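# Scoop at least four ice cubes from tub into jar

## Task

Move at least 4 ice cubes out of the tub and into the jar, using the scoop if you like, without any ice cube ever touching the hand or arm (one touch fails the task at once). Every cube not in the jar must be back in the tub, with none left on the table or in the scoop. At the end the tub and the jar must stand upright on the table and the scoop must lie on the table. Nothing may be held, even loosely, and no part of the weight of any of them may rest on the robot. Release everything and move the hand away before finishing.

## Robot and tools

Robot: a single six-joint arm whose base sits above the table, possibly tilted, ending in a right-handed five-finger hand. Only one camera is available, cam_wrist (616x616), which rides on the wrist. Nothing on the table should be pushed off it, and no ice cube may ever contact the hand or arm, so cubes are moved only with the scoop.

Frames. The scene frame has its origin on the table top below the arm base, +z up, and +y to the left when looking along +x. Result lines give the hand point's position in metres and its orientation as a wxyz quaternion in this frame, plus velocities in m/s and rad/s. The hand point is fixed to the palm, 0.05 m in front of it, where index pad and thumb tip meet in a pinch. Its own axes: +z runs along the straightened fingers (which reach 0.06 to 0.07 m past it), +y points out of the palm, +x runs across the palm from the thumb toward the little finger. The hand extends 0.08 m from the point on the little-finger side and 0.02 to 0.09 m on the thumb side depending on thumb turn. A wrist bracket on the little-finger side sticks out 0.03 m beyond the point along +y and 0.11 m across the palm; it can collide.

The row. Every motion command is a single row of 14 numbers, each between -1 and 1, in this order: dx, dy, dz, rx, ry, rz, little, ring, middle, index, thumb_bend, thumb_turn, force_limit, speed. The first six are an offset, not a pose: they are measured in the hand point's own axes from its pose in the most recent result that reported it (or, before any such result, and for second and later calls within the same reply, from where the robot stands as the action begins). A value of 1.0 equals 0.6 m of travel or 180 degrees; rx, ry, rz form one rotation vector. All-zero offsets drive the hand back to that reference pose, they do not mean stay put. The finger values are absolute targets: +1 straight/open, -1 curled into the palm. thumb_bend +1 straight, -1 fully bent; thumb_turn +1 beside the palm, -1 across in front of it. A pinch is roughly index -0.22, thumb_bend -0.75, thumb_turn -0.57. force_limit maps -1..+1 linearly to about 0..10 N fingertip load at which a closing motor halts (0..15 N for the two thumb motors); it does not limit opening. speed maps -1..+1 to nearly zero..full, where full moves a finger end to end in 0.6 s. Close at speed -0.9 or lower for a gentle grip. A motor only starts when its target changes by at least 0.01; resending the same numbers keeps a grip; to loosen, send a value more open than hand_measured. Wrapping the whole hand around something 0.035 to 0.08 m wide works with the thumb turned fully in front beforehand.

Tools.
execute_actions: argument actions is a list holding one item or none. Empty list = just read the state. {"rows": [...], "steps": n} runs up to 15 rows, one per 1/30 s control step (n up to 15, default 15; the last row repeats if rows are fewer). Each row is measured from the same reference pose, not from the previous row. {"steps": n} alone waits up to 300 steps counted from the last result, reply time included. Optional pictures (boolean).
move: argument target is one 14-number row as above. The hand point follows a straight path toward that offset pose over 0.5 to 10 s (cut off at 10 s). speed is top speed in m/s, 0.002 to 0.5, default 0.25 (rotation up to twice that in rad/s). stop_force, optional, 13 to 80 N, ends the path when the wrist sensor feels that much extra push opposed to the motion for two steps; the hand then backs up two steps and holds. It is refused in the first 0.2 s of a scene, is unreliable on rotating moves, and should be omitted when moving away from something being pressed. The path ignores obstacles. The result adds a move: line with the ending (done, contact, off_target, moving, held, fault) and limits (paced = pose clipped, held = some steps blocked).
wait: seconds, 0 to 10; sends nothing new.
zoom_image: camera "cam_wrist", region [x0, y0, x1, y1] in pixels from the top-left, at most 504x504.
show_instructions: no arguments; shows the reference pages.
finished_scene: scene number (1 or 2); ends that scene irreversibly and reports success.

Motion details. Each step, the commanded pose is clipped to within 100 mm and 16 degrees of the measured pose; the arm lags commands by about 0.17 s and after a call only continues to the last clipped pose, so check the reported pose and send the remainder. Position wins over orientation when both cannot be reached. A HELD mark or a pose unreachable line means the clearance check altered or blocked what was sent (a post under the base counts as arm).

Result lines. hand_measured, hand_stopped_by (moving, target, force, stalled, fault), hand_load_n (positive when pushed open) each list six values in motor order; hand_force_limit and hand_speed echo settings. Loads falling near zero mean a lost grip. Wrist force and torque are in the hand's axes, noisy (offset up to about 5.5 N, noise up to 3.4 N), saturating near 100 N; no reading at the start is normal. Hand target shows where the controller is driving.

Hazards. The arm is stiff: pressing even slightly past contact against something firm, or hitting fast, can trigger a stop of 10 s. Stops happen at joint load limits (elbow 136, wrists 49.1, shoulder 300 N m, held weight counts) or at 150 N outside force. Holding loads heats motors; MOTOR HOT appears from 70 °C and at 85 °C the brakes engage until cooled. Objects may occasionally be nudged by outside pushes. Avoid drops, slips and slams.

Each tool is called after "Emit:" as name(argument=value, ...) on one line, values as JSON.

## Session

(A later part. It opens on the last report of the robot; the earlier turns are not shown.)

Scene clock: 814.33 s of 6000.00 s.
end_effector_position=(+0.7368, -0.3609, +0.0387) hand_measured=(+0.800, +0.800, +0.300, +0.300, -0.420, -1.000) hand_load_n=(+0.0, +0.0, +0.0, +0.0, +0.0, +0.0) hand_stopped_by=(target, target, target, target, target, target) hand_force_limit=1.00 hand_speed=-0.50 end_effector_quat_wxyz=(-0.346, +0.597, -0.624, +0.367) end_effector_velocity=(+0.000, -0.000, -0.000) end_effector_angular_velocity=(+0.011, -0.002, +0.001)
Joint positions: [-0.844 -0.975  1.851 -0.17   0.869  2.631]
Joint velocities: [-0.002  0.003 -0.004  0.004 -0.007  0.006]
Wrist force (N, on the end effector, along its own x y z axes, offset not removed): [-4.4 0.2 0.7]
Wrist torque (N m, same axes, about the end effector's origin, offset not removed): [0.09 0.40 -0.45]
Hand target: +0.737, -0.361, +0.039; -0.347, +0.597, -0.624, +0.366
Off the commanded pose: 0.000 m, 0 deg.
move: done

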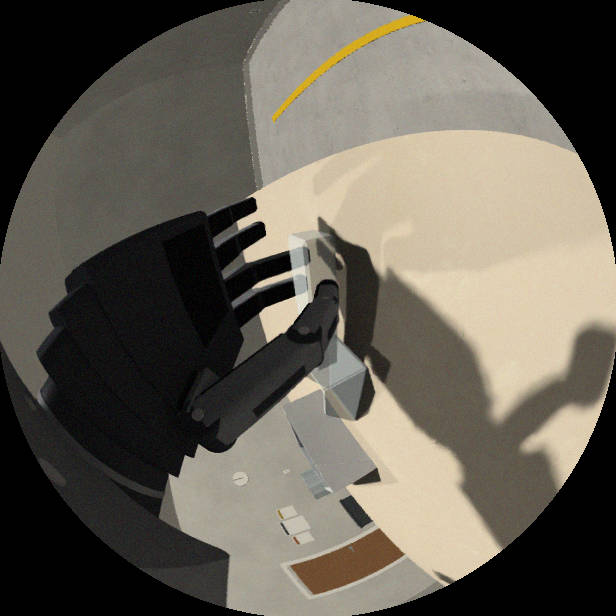

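Regrip, lift, move over tub.

Emit:
move(target=[0,0,0,0,0,0,0.8,0.8,-1,-1,-0.55,-1,1,-0.85])

Emit:
move(target=[0,-0.2,-0.115,0,0,0,0.8,0.8,-1,-1,-0.55,-1,1,-0.85], speed=0.15)

Emit:
move(target=[-0.4,-0.05,0.03,0,0.022,-0.038,0.8,0.8,-1,-1,-0.55,-1,1,-0.85], speed=0.15)

Scene clock: 822.83 s of 6000.00 s.
end_effector_position=(+0.7368, -0.3609, +0.0387) hand_measured=(+0.800, +0.800, +0.114, +0.112, -0.540, -1.000) hand_load_n=(+0.0, +0.0, +11.0, +10.0, +10.0, -3.5) hand_stopped_by=(target, target, force, force, stalled, target) hand_force_limit=1.00 hand_speed=-0.85 end_effector_quat_wxyz=(-0.346, +0.597, -0.624, +0.367) end_effector_velocity=(+0.000, +0.001, -0.001) end_effector_angular_velocity=(+0.001, +0.000, +0.001)
Joint positions: [-0.844 -0.975  1.851 -0.17   0.869  2.631]
Joint velocities: [ 0.001  0.001  0.001 -0.001 -0.     0.   ]
Wrist force (N, on the end effector, along its own x y z axes, offset not removed): [-2.4 1.1 1.4]
Wrist torque (N m, same axes, about the end effector's origin, offset not removed): [0.18 0.12 -0.20]
Hand target: +0.737, -0.361, +0.039; -0.346, +0.597, -0.624, +0.367
Off the commanded pose: 0.000 m, 0 deg.
After step 90, 4.47 s passed at rest.
move: done

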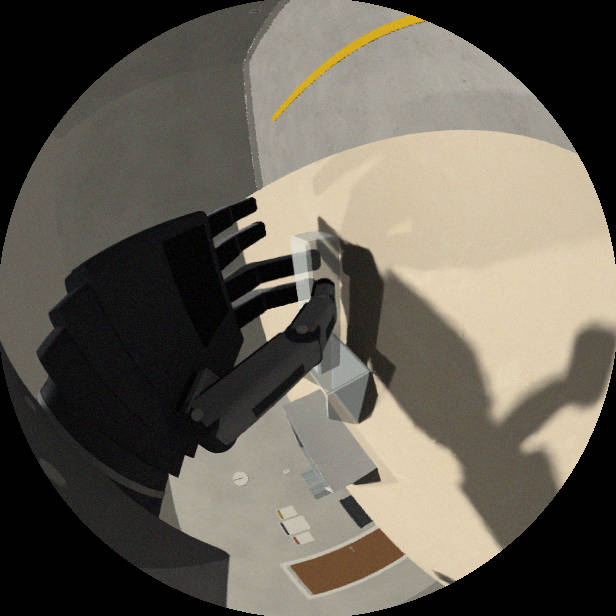

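Scene clock: 824.27 s of 6000.00 s.
end_effector_position=(+0.7356, -0.3599, +0.1769) hand_measured=(+0.800, +0.800, +0.114, +0.112, -0.534, -1.000) hand_load_n=(+0.0, +0.0, +11.0, +8.5, +8.5, -2.5) hand_stopped_by=(target, target, force, force, stalled, target) hand_force_limit=1.00 hand_speed=-0.85 end_effector_quat_wxyz=(-0.346, +0.597, -0.624, +0.367) end_effector_velocity=(+0.000, -0.001, +0.003) end_effector_angular_velocity=(-0.002, -0.001, +0.001)
Joint positions: [-0.844 -1.138  1.798  0.047  0.869  2.631]
Joint velocities: [-0.    -0.002 -0.002  0.003 -0.001 -0.001]
Wrist force (N, on the end effector, along its own x y z axes, offset not removed): [-1.6 1.0 1.1]
Wrist torque (N m, same axes, about the end effector's origin, offset not removed): [0.08 -0.01 -0.18]
Hand target: +0.736, -0.360, +0.177; -0.346, +0.597, -0.624, +0.367
Off the commanded pose: 0.000 m, 0 deg.
move: done

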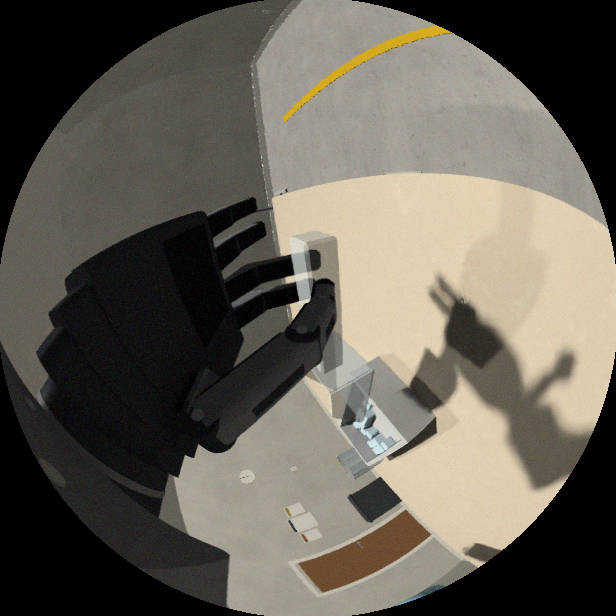

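Scene clock: 826.40 s of 6000.00 s.
end_effector_position=(+0.7771, -0.1216, +0.1931) hand_measured=(+0.800, +0.800, +0.114, +0.112, -0.534, -1.000) hand_load_n=(+0.0, +0.0, +11.0, +8.5, +8.5, -2.5) hand_stopped_by=(target, target, force, force, stalled, target) hand_force_limit=1.00 hand_speed=-0.85 end_effector_quat_wxyz=(-0.302, +0.620, -0.599, +0.407) end_effector_velocity=(-0.000, +0.002, -0.000) end_effector_angular_velocity=(-0.001, +0.002, -0.001)
Joint positions: [-0.455 -1.286  1.95  -0.122  1.25   2.789]
Joint velocities: [ 0.004 -0.     0.     0.001  0.005  0.001]
Wrist force (N, on the end effector, along its own x y z axes, offset not removed): [-3.0 1.3 0.7]
Wrist torque (N m, same axes, about the end effector's origin, offset not removed): [0.14 0.17 -0.31]
Hand target: +0.777, -0.121, +0.193; -0.302, +0.620, -0.599, +0.407
Off the commanded pose: 0.000 m, 0 deg.
move: done

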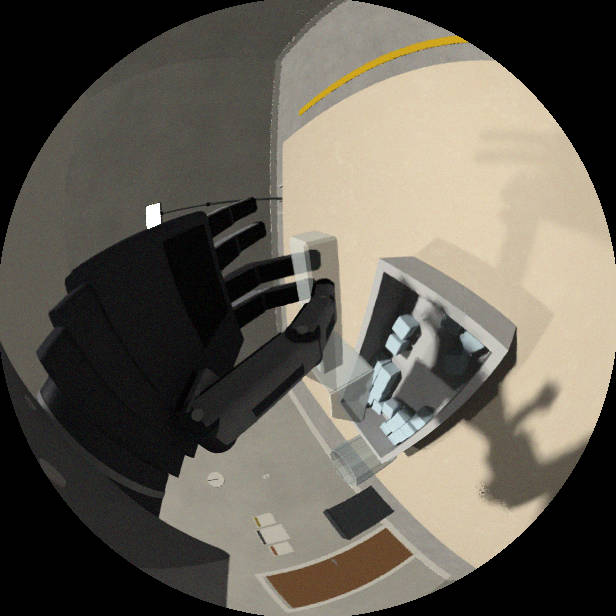

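Emit:
move(target=[0.033,0.068,-0.109,-0.013,0.081,0.047,0.8,0.8,-0.9,-0.9,-0.6,-1,1,-0.85], speed=0.15)

Emit:
move(target=[-0.014,0.086,0.05,0,0.047,-0.082,0.8,0.8,-0.9,-0.9,-0.6,-1,1,-0.85], speed=0.06)

Emit:
zoom_image(camera="cam_wrist", region=[250,280,500,530])

Scene clock: 840.33 s of 6000.00 s.
end_effector_position=(+0.6994, -0.1380, +0.1925) hand_measured=(+0.800, +0.800, +0.114, +0.108, -0.582, -1.000) hand_load_n=(+0.0, +0.0, +13.0, +13.0, +11.0, -3.5) hand_stopped_by=(target, target, force, force, stalled, target) hand_force_limit=1.00 hand_speed=-0.85 end_effector_quat_wxyz=(+0.241, -0.524, +0.684, -0.447) end_effector_velocity=(-0.003, -0.001, -0.001) end_effector_angular_velocity=(+0.001, +0.001, -0.010)
Joint positions: [-0.446 -1.402  2.099 -0.186  1.513  2.947]
Joint velocities: [ 0.    -0.002  0.004 -0.     0.009  0.006]
Wrist force (N, on the end effector, along its own x y z axes, offset not removed): [-3.1 3.0 0.3]
Wrist torque (N m, same axes, about the end effector's origin, offset not removed): [0.53 0.29 -0.21]
Hand target: +0.699, -0.138, +0.193; +0.241, -0.524, +0.684, -0.447
Off the commanded pose: 0.000 m, 0 deg.
After step 90, 9.50 s passed at rest.
move: done

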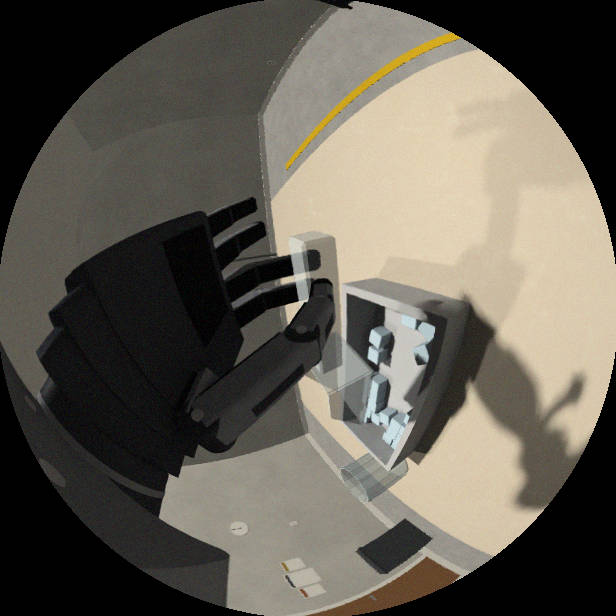

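Scene clock: 843.10 s of 6000.00 s.
end_effector_position=(+0.7002, -0.1382, +0.1325) hand_measured=(+0.800, +0.800, +0.114, +0.108, -0.582, -1.000) hand_load_n=(+0.0, +0.0, +13.0, +11.5, +12.0, -4.5) hand_stopped_by=(target, target, force, force, stalled, target) hand_force_limit=1.00 hand_speed=-0.85 end_effector_quat_wxyz=(+0.131, -0.573, +0.627, -0.511) end_effector_velocity=(+0.001, -0.001, +0.000) end_effector_angular_velocity=(-0.011, +0.001, -0.001)
Joint positions: [-0.334 -1.302  2.123 -0.35   1.751  2.741]
Joint velocities: [ 0.004  0.002 -0.001 -0.006  0.009 -0.008]
Wrist force (N, on the end effector, along its own x y z axes, offset not removed): [-6.8 -2.2 -2.1]
Wrist torque (N m, same axes, about the end effector's origin, offset not removed): [0.07 0.24 -0.26]
Hand target: +0.700, -0.138, +0.132; +0.131, -0.573, +0.627, -0.511
Off the commanded pose: 0.000 m, 0 deg.
move: done

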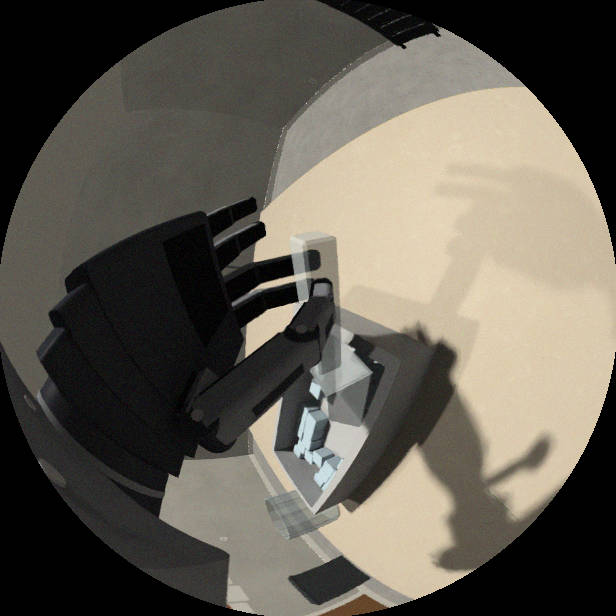

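Region (250, 280, 500, 530) of cam_wrist's 616x616 image, scaled by 2.016, with more detail than that image has.

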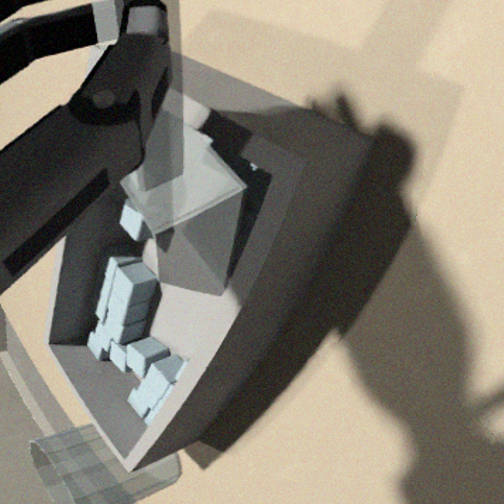

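Emit:
move(target=[-0.045,-0.019,-0.011,0,0,0,0.8,0.8,-0.9,-0.9,-0.6,-1,1,-0.85], speed=0.04)

Emit:
move(target=[-0.024,0.011,0.006,0,0,0,0.8,0.8,-0.9,-0.9,-0.6,-1,1,-0.85], speed=0.02)

Emit:
zoom_image(camera="cam_wrist", region=[250,330,450,530])

Scene clock: 853.27 s of 6000.00 s.
end_effector_position=(+0.7102, -0.1100, +0.1331) hand_measured=(+0.800, +0.800, +0.114, +0.108, -0.582, -1.000) hand_load_n=(+0.0, +0.0, +12.5, +13.0, +11.0, -3.5) hand_stopped_by=(target, target, force, force, stalled, target) hand_force_limit=1.00 hand_speed=-0.85 end_effector_quat_wxyz=(+0.131, -0.573, +0.627, -0.511) end_effector_velocity=(+0.001, +0.001, +0.000) end_effector_angular_velocity=(-0.001, +0.002, -0.000)
Joint positions: [-0.275 -1.289  2.103 -0.338  1.804  2.768]
Joint velocities: [ 0.003  0.002 -0.003  0.003  0.004  0.001]
Wrist force (N, on the end effector, along its own x y z axes, offset not removed): [-3.2 1.1 0.9]
Wrist torque (N m, same axes, about the end effector's origin, offset not removed): [0.11 0.19 -0.29]
Hand target: +0.710, -0.110, +0.133; +0.131, -0.573, +0.627, -0.511
Off the commanded pose: 0.000 m, 0 deg.
After step 90, 6.03 s passed at rest.
move: done

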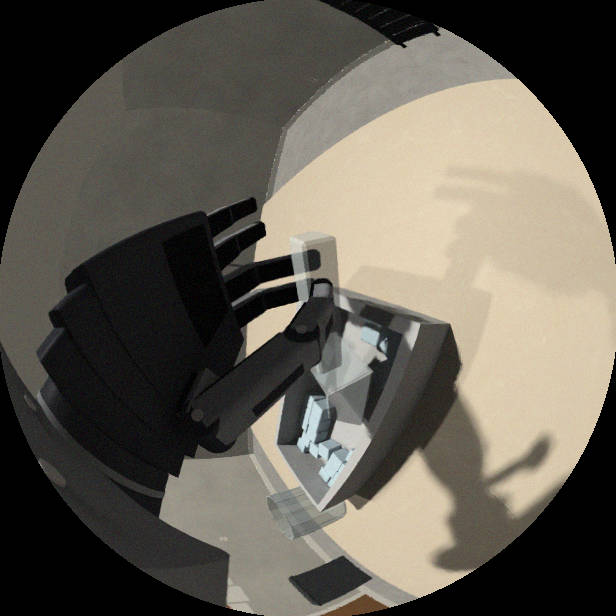

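Scene clock: 854.37 s of 6000.00 s.
end_effector_position=(+0.7134, -0.1008, +0.1203) hand_measured=(+0.800, +0.800, +0.114, +0.108, -0.582, -1.000) hand_load_n=(+0.0, +0.0, +10.5, +13.0, +11.5, -3.5) hand_stopped_by=(target, target, force, force, stalled, target) hand_force_limit=1.00 hand_speed=-0.85 end_effector_quat_wxyz=(+0.131, -0.573, +0.627, -0.511) end_effector_velocity=(+0.001, +0.001, -0.001) end_effector_angular_velocity=(-0.001, -0.002, +0.000)
Joint positions: [-0.256 -1.266  2.103 -0.358  1.821  2.777]
Joint velocities: [ 0.002  0.003 -0.001 -0.003  0.002  0.001]
Wrist force (N, on the end effector, along its own x y z axes, offset not removed): [-0.9 1.6 -2.4]
Wrist torque (N m, same axes, about the end effector's origin, offset not removed): [0.63 0.18 0.06]
Hand target: +0.714, -0.101, +0.120; +0.131, -0.573, +0.627, -0.511
Off the commanded pose: 0.000 m, 0 deg.
move: done

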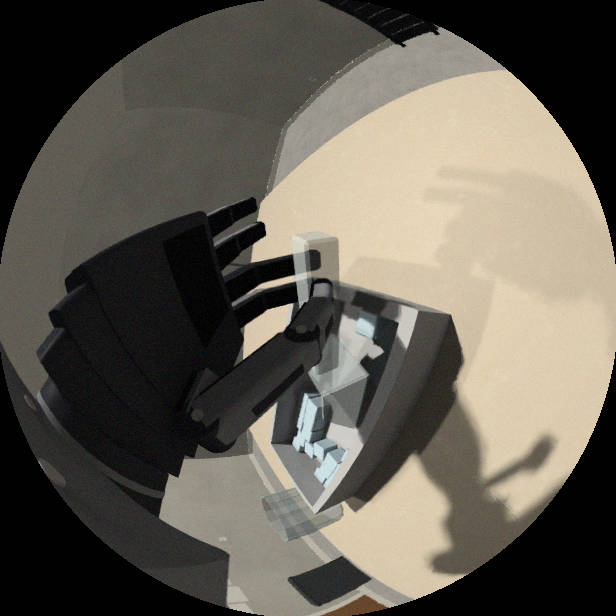

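Region (250, 330, 450, 530) of cam_wrist's 616x616 image, scaled by 2.520, with more detail than that image has.

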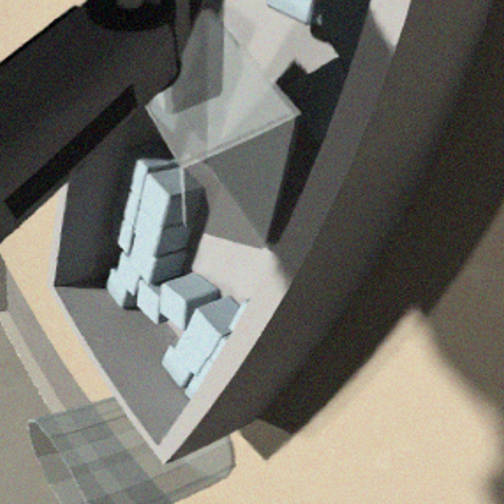

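On floor. Push.

Emit:
move(target=[-0.061,-0.024,-0.014,0,0,0,0.8,0.8,-0.9,-0.9,-0.6,-1,1,-0.85], speed=0.03)

Emit:
zoom_image(camera="cam_wrist", region=[250,330,450,530])

Scene clock: 860.83 s of 6000.00 s.
end_effector_position=(+0.7267, -0.0630, +0.1200) hand_measured=(+0.800, +0.800, +0.114, +0.108, -0.582, -1.000) hand_load_n=(+0.0, +0.0, +10.0, +13.0, +12.0, -3.5) hand_stopped_by=(target, target, force, force, stalled, target) hand_force_limit=1.00 hand_speed=-0.85 end_effector_quat_wxyz=(+0.131, -0.573, +0.627, -0.511) end_effector_velocity=(-0.000, +0.002, -0.001) end_effector_angular_velocity=(+0.002, +0.002, -0.001)
Joint positions: [-0.179 -1.242  2.071 -0.339  1.889  2.815]
Joint velocities: [ 0.004  0.002 -0.001  0.002  0.003  0.003]
Wrist force (N, on the end effector, along its own x y z axes, offset not removed): [-1.8 -0.4 -0.6]
Wrist torque (N m, same axes, about the end effector's origin, offset not removed): [0.24 0.24 -0.10]
Hand target: +0.727, -0.063, +0.120; +0.131, -0.573, +0.627, -0.511
Off the commanded pose: 0.000 m, 0 deg.
After step 90, 1.80 s passed at rest.
move: done

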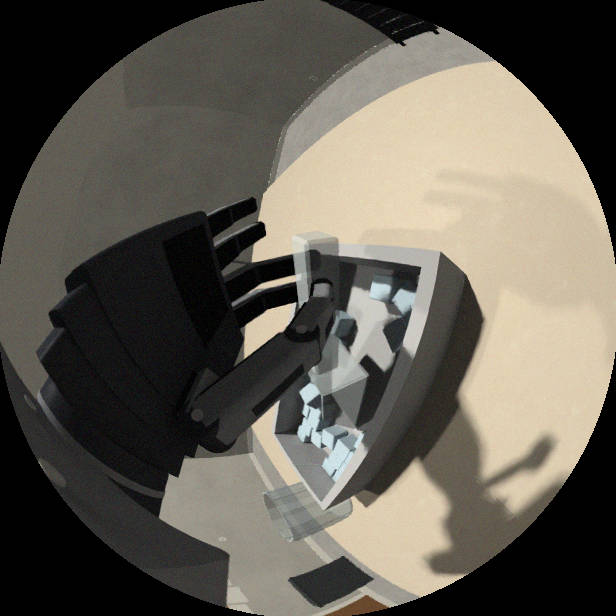

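Region (250, 330, 450, 530) of cam_wrist's 616x616 image, scaled by 2.520, with more detail than that image has.

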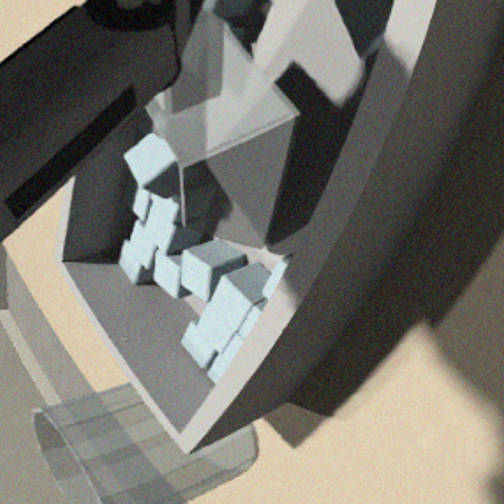

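Climbing. Continue, biased +A to clear B.

Emit:
move(target=[-0.046,-0.026,0.004,0,0,0,0.8,0.8,-0.9,-0.9,-0.6,-1,1,-0.85], speed=0.03)

Emit:
zoom_image(camera="cam_wrist", region=[250,330,450,530])

Scene clock: 868.33 s of 6000.00 s.
end_effector_position=(+0.7460, -0.0380, +0.1197) hand_measured=(+0.800, +0.800, +0.114, +0.108, -0.582, -1.000) hand_load_n=(+0.0, +0.0, +11.5, +11.0, +11.5, -6.0) hand_stopped_by=(target, target, force, force, stalled, target) hand_force_limit=1.00 hand_speed=-0.85 end_effector_quat_wxyz=(+0.131, -0.573, +0.627, -0.511) end_effector_velocity=(+0.000, +0.002, -0.001) end_effector_angular_velocity=(-0.000, +0.003, +0.000)
Joint positions: [-0.126 -1.211  2.025 -0.316  1.935  2.841]
Joint velocities: [ 0.003  0.003 -0.002  0.002  0.003  0.001]
Wrist force (N, on the end effector, along its own x y z axes, offset not removed): [0.8 0.8 -1.5]
Wrist torque (N m, same axes, about the end effector's origin, offset not removed): [0.34 -0.02 -0.05]
Hand target: +0.746, -0.038, +0.120; +0.131, -0.573, +0.627, -0.511
Off the commanded pose: 0.000 m, 0 deg.
After step 90, 3.13 s passed at rest.
move: done

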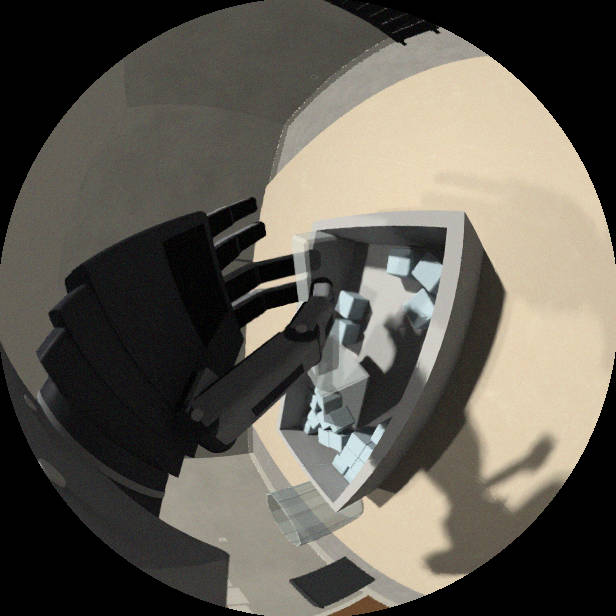

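Region (250, 330, 450, 530) of cam_wrist's 616x616 image, scaled by 2.520, with more detail than that image has.

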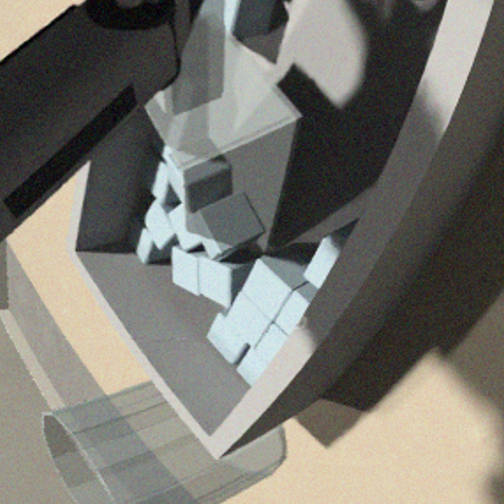

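Cubes inside.

Emit:
move(target=[-0.038,-0.013,-0.012,0,0,0,0.8,0.8,-0.9,-0.9,-0.6,-1,1,-0.85], speed=0.03)

Emit:
zoom_image(camera="cam_wrist", region=[250,330,450,530])

Scene clock: 874.00 s of 6000.00 s.
end_effector_position=(+0.7522, -0.0138, +0.1195) hand_measured=(+0.800, +0.800, +0.114, +0.108, -0.580, -1.000) hand_load_n=(+0.0, +0.0, +10.5, +12.0, +13.0, -4.0) hand_stopped_by=(target, target, force, force, stalled, target) hand_force_limit=1.00 hand_speed=-0.85 end_effector_quat_wxyz=(+0.131, -0.573, +0.627, -0.511) end_effector_velocity=(-0.000, +0.002, -0.000) end_effector_angular_velocity=(+0.000, +0.002, -0.000)
Joint positions: [-0.082 -1.196  2.004 -0.301  1.974  2.865]
Joint velocities: [ 0.003  0.001 -0.001  0.004  0.003  0.002]
Wrist force (N, on the end effector, along its own x y z axes, offset not removed): [2.2 1.1 1.7]
Wrist torque (N m, same axes, about the end effector's origin, offset not removed): [0.47 0.19 -0.19]
Hand target: +0.752, -0.014, +0.119; +0.131, -0.573, +0.627, -0.511
Off the commanded pose: 0.000 m, 0 deg.
After step 90, 1.50 s passed at rest.
move: done

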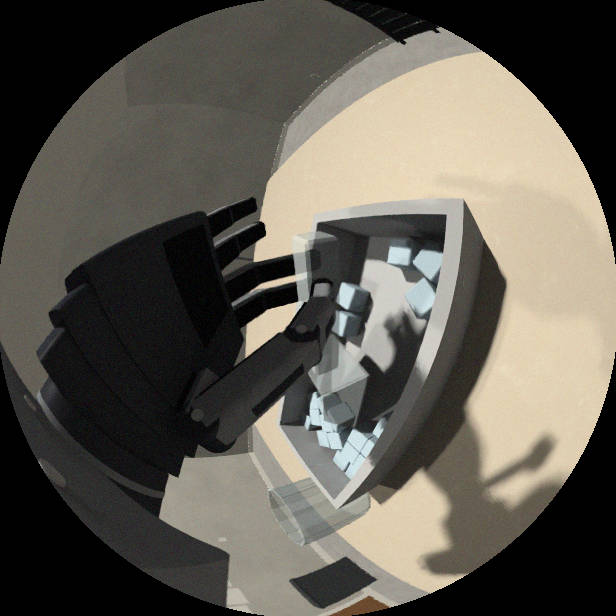

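Region (250, 330, 450, 530) of cam_wrist's 616x616 image, scaled by 2.520, with more detail than that image has.

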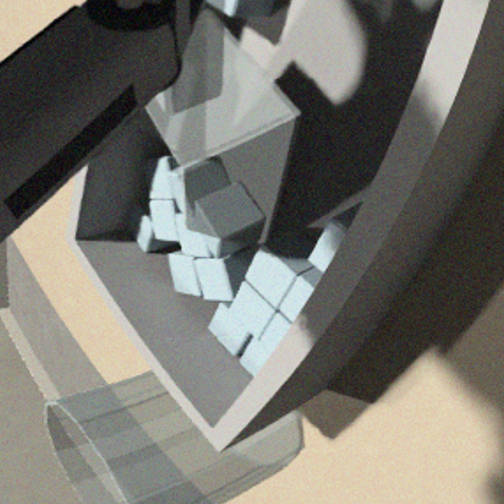

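Emit:
move(target=[0.004,0.033,0.019,0,-0.028,0.048,0.8,0.8,-0.9,-0.9,-0.6,-1,1,-0.85], speed=0.03)

Emit:
move(target=[-0.015,0,0,0,-0.047,0.082,0.8,0.8,-0.9,-0.9,-0.6,-1,1,-0.85], speed=0.12)

Emit:
zoom_image(camera="cam_wrist", region=[250,330,450,530])

Scene clock: 883.93 s of 6000.00 s.
end_effector_position=(+0.7485, -0.0249, +0.0999) hand_measured=(+0.800, +0.800, +0.114, +0.108, -0.580, -1.000) hand_load_n=(+0.0, +0.0, +10.5, +12.5, +12.0, -2.0) hand_stopped_by=(target, target, force, force, stalled, target) hand_force_limit=1.00 hand_speed=-0.85 end_effector_quat_wxyz=(+0.196, -0.546, +0.662, -0.474) end_effector_velocity=(-0.000, -0.001, -0.001) end_effector_angular_velocity=(+0.009, -0.005, +0.001)
Joint positions: [-0.16  -1.203  2.05  -0.333  1.82   2.98 ]
Joint velocities: [-0.005 -0.001  0.003 -0.004 -0.01   0.006]
Wrist force (N, on the end effector, along its own x y z axes, offset not removed): [-0.8 1.1 -0.4]
Wrist torque (N m, same axes, about the end effector's origin, offset not removed): [0.33 0.44 -0.46]
Hand target: +0.748, -0.025, +0.100; +0.197, -0.546, +0.662, -0.474
Off the commanded pose: 0.000 m, 0 deg.
After step 90, 3.80 s passed at rest.
move: done

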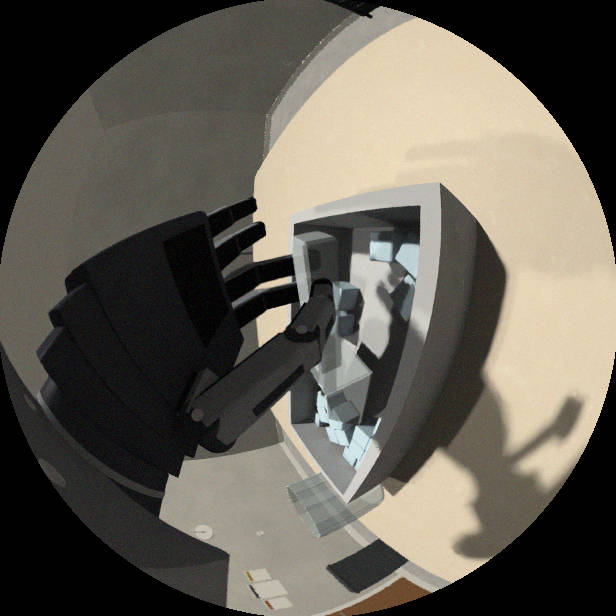

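Scene clock: 885.57 s of 6000.00 s.
end_effector_position=(+0.7514, -0.0168, +0.0975) hand_measured=(+0.800, +0.800, +0.114, +0.108, -0.580, -1.000) hand_load_n=(+0.0, +0.0, +8.0, +10.0, +12.5, +0.5) hand_stopped_by=(target, target, force, force, stalled, target) hand_force_limit=1.00 hand_speed=-0.85 end_effector_quat_wxyz=(+0.303, -0.490, +0.710, -0.404) end_effector_velocity=(+0.000, +0.000, -0.000) end_effector_angular_velocity=(+0.010, -0.004, +0.000)
Joint positions: [-0.248 -1.219  2.09  -0.354  1.598  3.195]
Joint velocities: [-0.003  0.001  0.001 -0.002 -0.008  0.008]
Wrist force (N, on the end effector, along its own x y z axes, offset not removed): [-0.2 1.0 0.7]
Wrist torque (N m, same axes, about the end effector's origin, offset not removed): [0.31 0.57 -0.56]
Hand target: +0.751, -0.017, +0.097; +0.304, -0.490, +0.710, -0.404
Off the commanded pose: 0.000 m, 0 deg.
move: done

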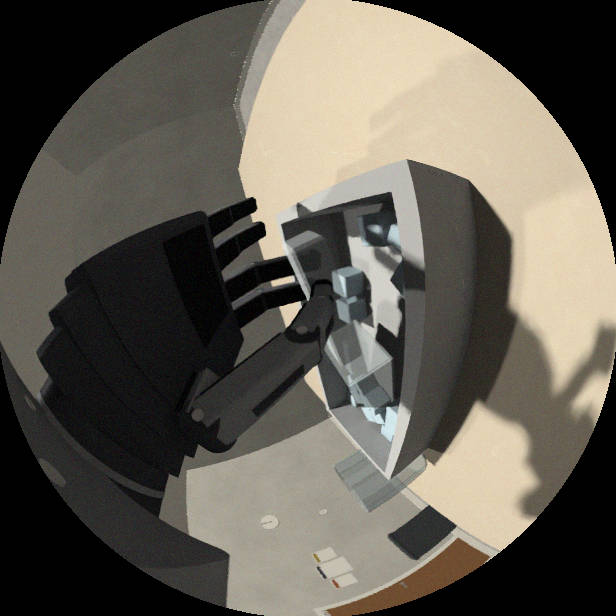

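Region (250, 330, 450, 530) of cam_wrist's 616x616 image, scaled by 2.520, with more detail than that image has.

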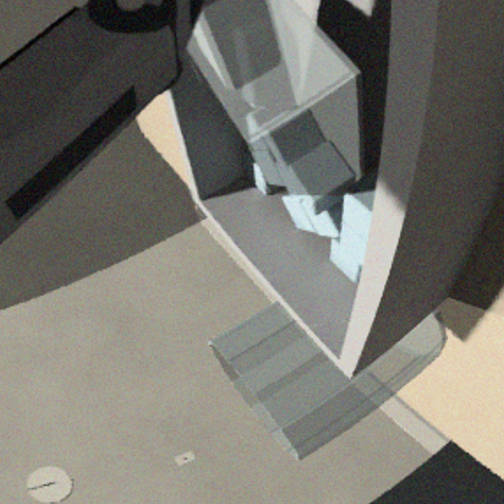

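Emit:
move(target=[0.008,0,0,0,0.058,-0.1,0.8,0.8,-0.9,-0.9,-0.6,-1,1,-0.85], speed=0.05)

Emit:
move(target=[0.008,0.003,0.002,0,0,0,0.8,0.8,-1,-1,-0.7,-1,1,-0.85], speed=0.02)

Emit:
move(target=[0.008,0.018,0.01,0,-0.022,0.038,0.8,0.8,-1,-1,-0.7,-1,1,-0.85], speed=0.03)

Emit:
zoom_image(camera="cam_wrist", region=[250,330,450,530])

Scene clock: 897.23 s of 6000.00 s.
end_effector_position=(+0.7498, -0.0212, +0.0974) hand_measured=(+0.800, +0.800, +0.114, +0.108, -0.580, -1.000) hand_load_n=(+0.0, +0.0, +11.0, +8.5, +11.0, -2.5) hand_stopped_by=(target, target, force, force, stalled, target) hand_force_limit=1.00 hand_speed=-0.85 end_effector_quat_wxyz=(+0.171, -0.556, +0.650, -0.489) end_effector_velocity=(+0.001, -0.001, +0.000) end_effector_angular_velocity=(-0.013, +0.002, -0.001)
Joint positions: [-0.13  -1.188  2.038 -0.337  1.88   2.938]
Joint velocities: [ 0.004  0.002 -0.003 -0.002  0.01  -0.01 ]
Wrist force (N, on the end effector, along its own x y z axes, offset not removed): [-1.7 1.6 -1.1]
Wrist torque (N m, same axes, about the end effector's origin, offset not removed): [0.54 -0.17 0.04]
Hand target: +0.750, -0.021, +0.097; +0.171, -0.556, +0.650, -0.489
Off the commanded pose: 0.000 m, 0 deg.
After step 90, 4.77 s passed at rest.
move: done

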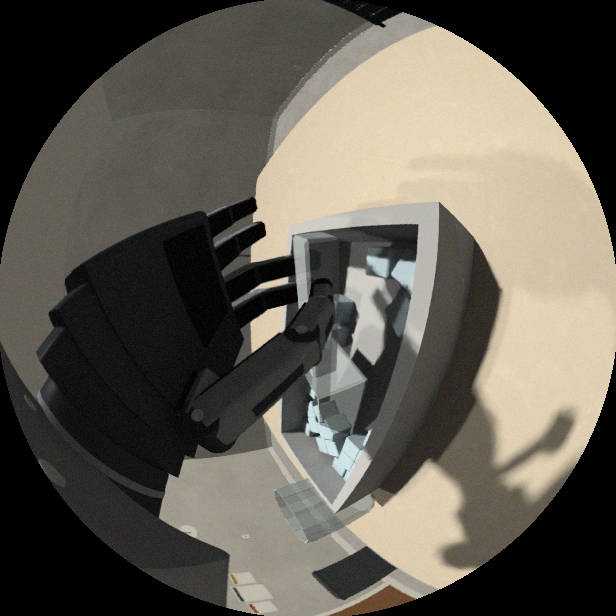

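Scene clock: 897.93 s of 6000.00 s.
end_effector_position=(+0.7482, -0.0260, +0.0969) hand_measured=(+0.800, +0.800, +0.114, +0.102, -0.606, -1.000) hand_load_n=(+0.0, +0.0, +11.0, +12.5, +14.5, -1.5) hand_stopped_by=(target, target, force, force, force, target) hand_force_limit=1.00 hand_speed=-0.85 end_effector_quat_wxyz=(+0.171, -0.556, +0.650, -0.489) end_effector_velocity=(-0.002, -0.002, -0.001) end_effector_angular_velocity=(-0.000, +0.003, +0.001)
Joint positions: [-0.14  -1.19   2.042 -0.341  1.872  2.933]
Joint velocities: [-0.004 -0.001  0.004 -0.001 -0.003 -0.003]
Wrist force (N, on the end effector, along its own x y z axes, offset not removed): [-3.9 0.5 -0.6]
Wrist torque (N m, same axes, about the end effector's origin, offset not removed): [0.46 0.10 0.01]
Hand target: +0.748, -0.026, +0.097; +0.171, -0.556, +0.650, -0.489
Off the commanded pose: 0.000 m, 0 deg.
move: done

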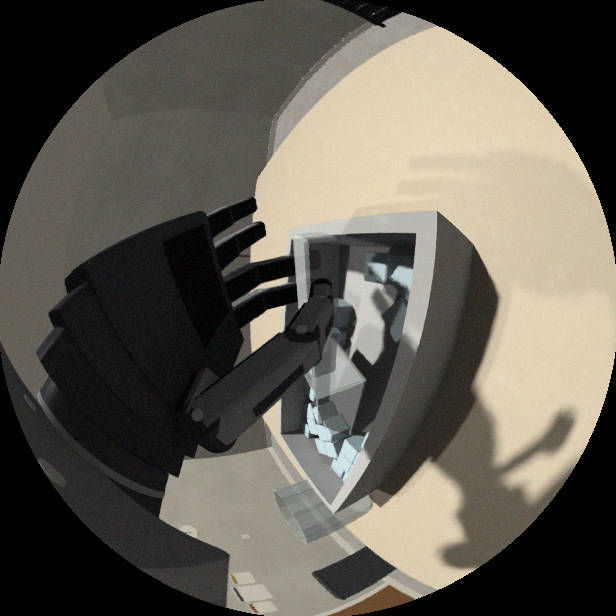

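Scene clock: 900.47 s of 6000.00 s.
end_effector_position=(+0.7453, -0.0340, +0.0868) hand_measured=(+0.800, +0.800, +0.114, +0.104, -0.606, -1.000) hand_load_n=(+0.0, +0.0, +11.5, +13.5, +12.5, +0.0) hand_stopped_by=(target, target, force, force, force, target) hand_force_limit=1.00 hand_speed=-0.85 end_effector_quat_wxyz=(+0.222, -0.533, +0.675, -0.459) end_effector_velocity=(-0.001, -0.000, -0.001) end_effector_angular_velocity=(+0.010, -0.004, +0.001)
Joint positions: [-0.202 -1.197  2.075 -0.362  1.75   3.022]
Joint velocities: [-0.005 -0.001  0.004 -0.003 -0.01   0.006]
Wrist force (N, on the end effector, along its own x y z axes, offset not removed): [-6.9 -5.2 -7.1]
Wrist torque (N m, same axes, about the end effector's origin, offset not removed): [0.52 0.46 -0.60]
Hand target: +0.745, -0.034, +0.087; +0.223, -0.533, +0.675, -0.458
Off the commanded pose: 0.000 m, 0 deg.
move: done

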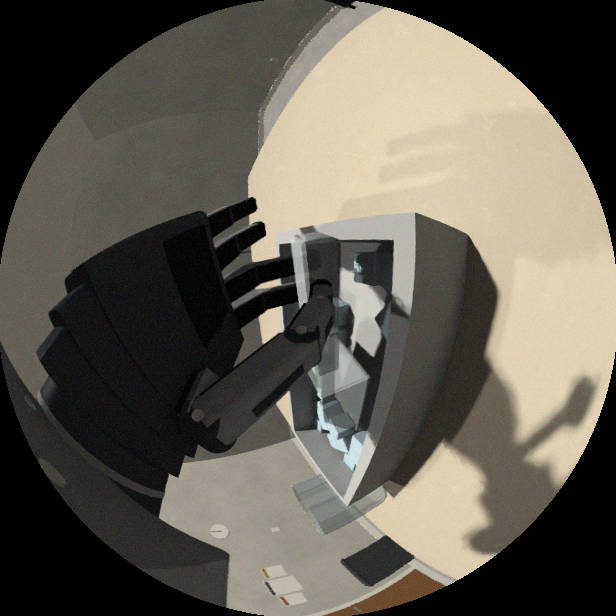

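Region (250, 330, 450, 530) of cam_wrist's 616x616 image, scaled by 2.520, with more detail than that image has.

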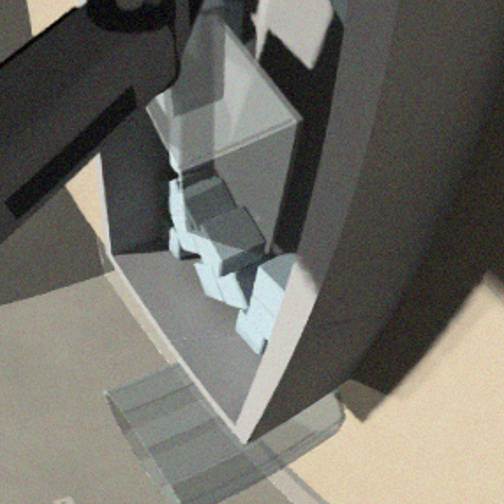

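Emit:
move(target=[-0.004,-0.021,-0.012,0,0,0,0.8,0.8,-1,-1,-0.7,-1,1,-0.85], speed=0.03)

Emit:
move(target=[-0.04,-0.01,-0.006,0,-0.01,0.017,0.8,0.8,-1,-1,-0.7,-1,1,-0.85], speed=0.03)

Emit:
zoom_image(camera="cam_wrist", region=[250,330,450,530])

Scene clock: 910.57 s of 6000.00 s.
end_effector_position=(+0.7469, -0.0292, +0.1005) hand_measured=(+0.800, +0.800, +0.114, +0.104, -0.606, -1.000) hand_load_n=(+0.0, +0.0, +12.5, +13.0, +13.0, -1.0) hand_stopped_by=(target, target, force, force, force, target) hand_force_limit=1.00 hand_speed=-0.85 end_effector_quat_wxyz=(+0.222, -0.533, +0.675, -0.459) end_effector_velocity=(+0.001, +0.000, +0.002) end_effector_angular_velocity=(-0.000, +0.000, -0.000)
Joint positions: [-0.193 -1.214  2.064 -0.335  1.758  3.027]
Joint velocities: [ 0.001 -0.002 -0.003  0.005  0.001  0.   ]
Wrist force (N, on the end effector, along its own x y z axes, offset not removed): [-1.5 0.9 1.6]
Wrist torque (N m, same axes, about the end effector's origin, offset not removed): [0.06 -0.06 -0.34]
Hand target: +0.747, -0.029, +0.101; +0.222, -0.533, +0.675, -0.459
Off the commanded pose: 0.000 m, 0 deg.
After step 90, 6.27 s passed at rest.
move: done

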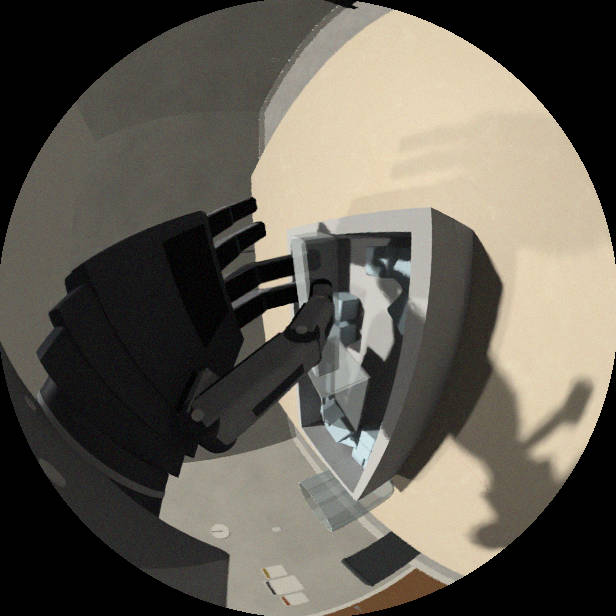

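Scene clock: 911.90 s of 6000.00 s.
end_effector_position=(+0.7551, -0.0059, +0.1028) hand_measured=(+0.800, +0.800, +0.114, +0.104, -0.606, -1.000) hand_load_n=(+0.0, +0.0, +12.5, +13.0, +13.0, -1.0) hand_stopped_by=(target, target, force, force, force, target) hand_force_limit=1.00 hand_speed=-0.85 end_effector_quat_wxyz=(+0.245, -0.522, +0.686, -0.444) end_effector_velocity=(+0.001, +0.003, +0.000) end_effector_angular_velocity=(+0.006, -0.002, +0.000)
Joint positions: [-0.169 -1.209  2.052 -0.322  1.748  3.093]
Joint velocities: [ 0.003  0.001 -0.002  0.002 -0.001  0.007]
Wrist force (N, on the end effector, along its own x y z axes, offset not removed): [-2.8 -0.2 -1.6]
Wrist torque (N m, same axes, about the end effector's origin, offset not removed): [0.03 0.32 -0.38]
Hand target: +0.755, -0.006, +0.103; +0.245, -0.522, +0.686, -0.444
Off the commanded pose: 0.000 m, 0 deg.
move: done

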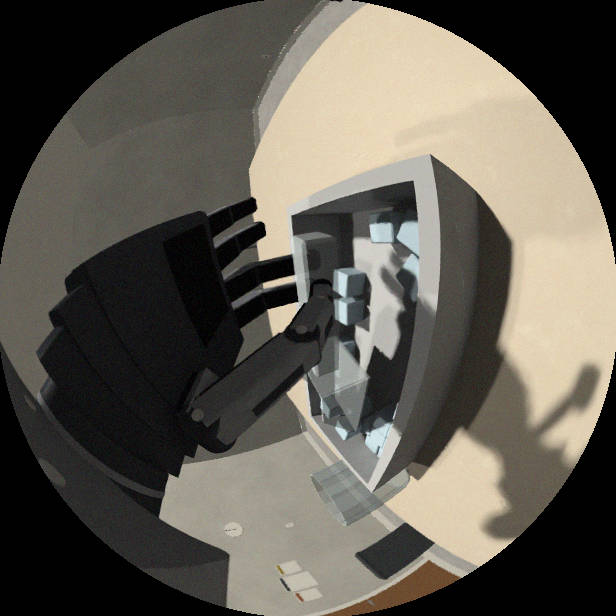

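Region (250, 330, 450, 530) of cam_wrist's 616x616 image, scaled by 2.520, with more detail than that image has.

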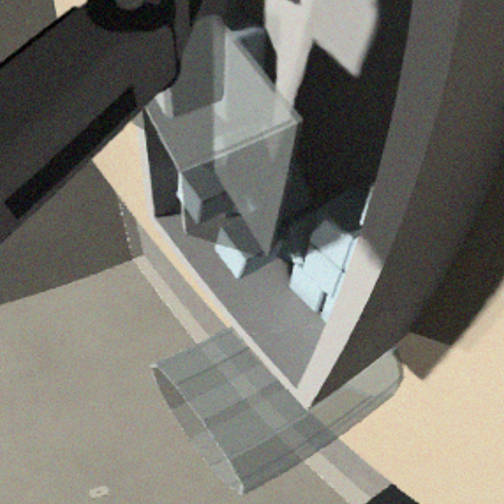

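Emit:
move(target=[0.012,0.012,0.007,0,0,0,0.8,0.8,-1,-1,-0.7,-1,1,-0.85], speed=0.03)

Emit:
move(target=[-0.06,0.001,-0.018,0,0,0,0.8,0.8,-1,-1,-0.7,-1,1,-0.85], speed=0.03)

Emit:
zoom_image(camera="cam_wrist", region=[280,330,430,480])

Scene clock: 919.23 s of 6000.00 s.
end_effector_position=(+0.7525, -0.0136, +0.0956) hand_measured=(+0.800, +0.800, +0.114, +0.104, -0.606, -1.000) hand_load_n=(+0.0, +0.0, +12.5, +13.0, +13.0, -1.0) hand_stopped_by=(target, target, force, force, force, target) hand_force_limit=1.00 hand_speed=-0.85 end_effector_quat_wxyz=(+0.245, -0.522, +0.686, -0.444) end_effector_velocity=(+0.001, -0.002, -0.000) end_effector_angular_velocity=(-0.001, -0.001, -0.000)
Joint positions: [-0.184 -1.204  2.062 -0.339  1.735  3.085]
Joint velocities: [-0.003  0.001 -0.    -0.002 -0.003 -0.002]
Wrist force (N, on the end effector, along its own x y z axes, offset not removed): [-1.9 0.8 -1.9]
Wrist torque (N m, same axes, about the end effector's origin, offset not removed): [0.30 0.12 -0.21]
Hand target: +0.752, -0.014, +0.095; +0.245, -0.522, +0.686, -0.444
Off the commanded pose: 0.000 m, 0 deg.
After step 90, 3.57 s passed at rest.
move: done

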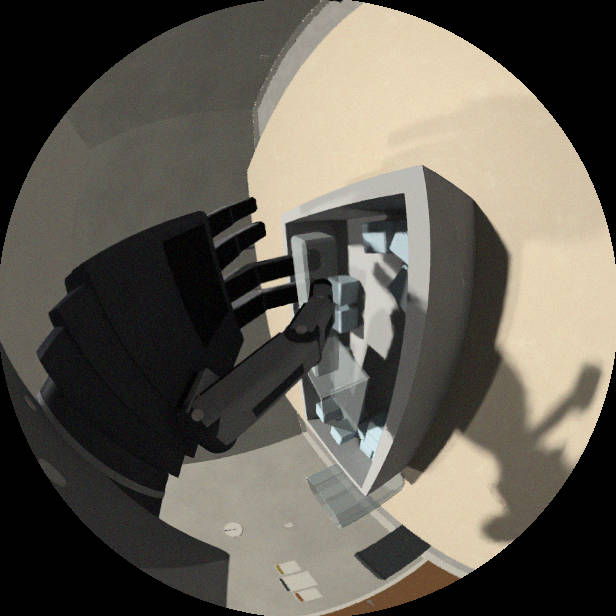

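Scene clock: 920.80 s of 6000.00 s.
end_effector_position=(+0.7555, +0.0237, +0.0957) hand_measured=(+0.800, +0.800, +0.114, +0.104, -0.606, -1.000) hand_load_n=(+0.0, +0.0, +12.0, +13.5, +13.5, -0.5) hand_stopped_by=(target, target, force, force, force, target) hand_force_limit=1.00 hand_speed=-0.85 end_effector_quat_wxyz=(+0.245, -0.522, +0.686, -0.444) end_effector_velocity=(+0.000, +0.001, -0.000) end_effector_angular_velocity=(+0.000, +0.001, -0.001)
Joint positions: [-0.115 -1.193  2.046 -0.327  1.795  3.12 ]
Joint velocities: [ 0.003  0.001 -0.002  0.002  0.004  0.002]
Wrist force (N, on the end effector, along its own x y z axes, offset not removed): [0.8 0.1 2.5]
Wrist torque (N m, same axes, about the end effector's origin, offset not removed): [0.08 0.18 -0.12]
Hand target: +0.756, +0.024, +0.096; +0.245, -0.522, +0.686, -0.444
Off the commanded pose: 0.000 m, 0 deg.
move: done

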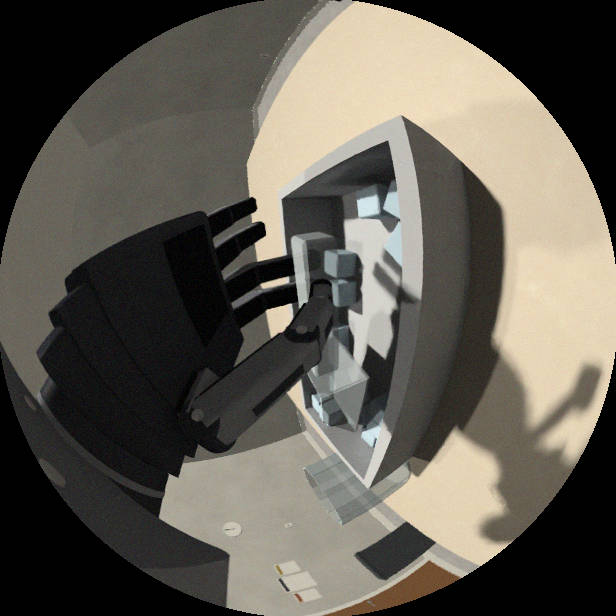

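Region (280, 330, 430, 480) of cam_wrist's 616x616 image, scaled by 3.360, with more detail than that image has.

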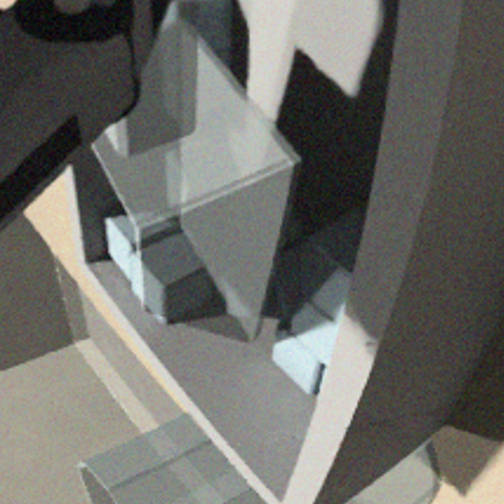

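Emit:
move(target=[-0.014,-0.04,0.064,0.009,-0.057,-0.033,0.8,0.8,-1,-1,-0.7,-1,1,-0.85], speed=0.03)

Emit:
zoom_image(camera="cam_wrist", region=[280,330,430,480])

Scene clock: 931.30 s of 6000.00 s.
end_effector_position=(+0.8008, +0.0166, +0.0967) hand_measured=(+0.800, +0.800, +0.114, +0.104, -0.606, -1.000) hand_load_n=(+0.0, +0.0, +12.5, +12.5, +13.0, -2.0) hand_stopped_by=(target, target, force, force, force, target) hand_force_limit=1.00 hand_speed=-0.85 end_effector_quat_wxyz=(-0.289, +0.591, -0.627, +0.418) end_effector_velocity=(+0.003, -0.000, -0.000) end_effector_angular_velocity=(-0.000, -0.001, +0.011)
Joint positions: [-0.186 -1.157  1.984 -0.316  1.553  2.98 ]
Joint velocities: [-0.003  0.003 -0.004  0.    -0.013 -0.008]
Wrist force (N, on the end effector, along its own x y z axes, offset not removed): [0.9 1.6 0.8]
Wrist torque (N m, same axes, about the end effector's origin, offset not removed): [0.22 0.40 -0.34]
Hand target: +0.801, +0.017, +0.097; -0.289, +0.591, -0.627, +0.417
Off the commanded pose: 0.000 m, 0 deg.
After step 90, 3.80 s passed at rest.
move: done

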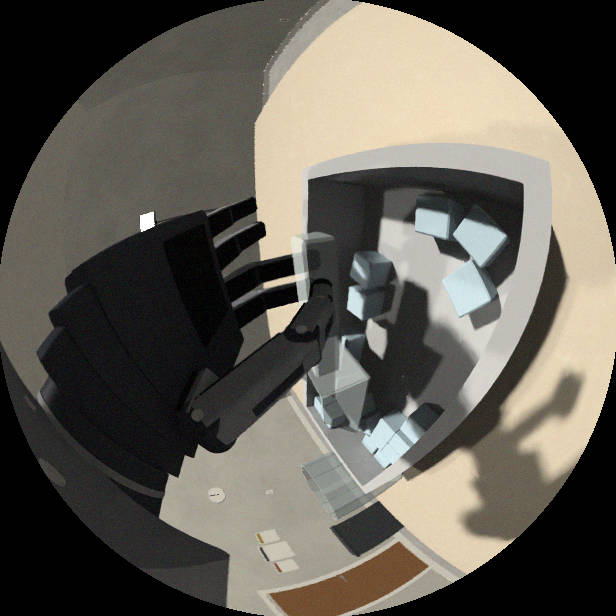

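Region (280, 330, 430, 480) of cam_wrist's 616x616 image, scaled by 3.360, with more detail than that image has.

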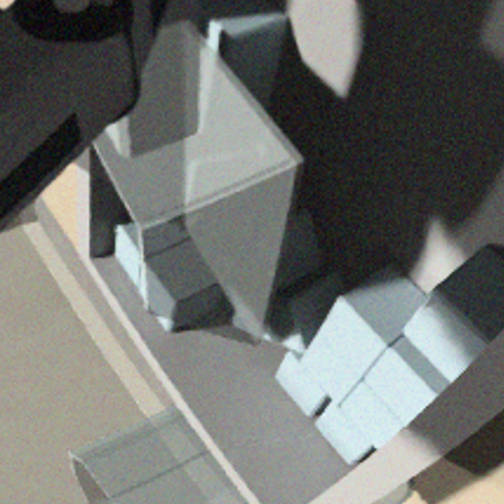

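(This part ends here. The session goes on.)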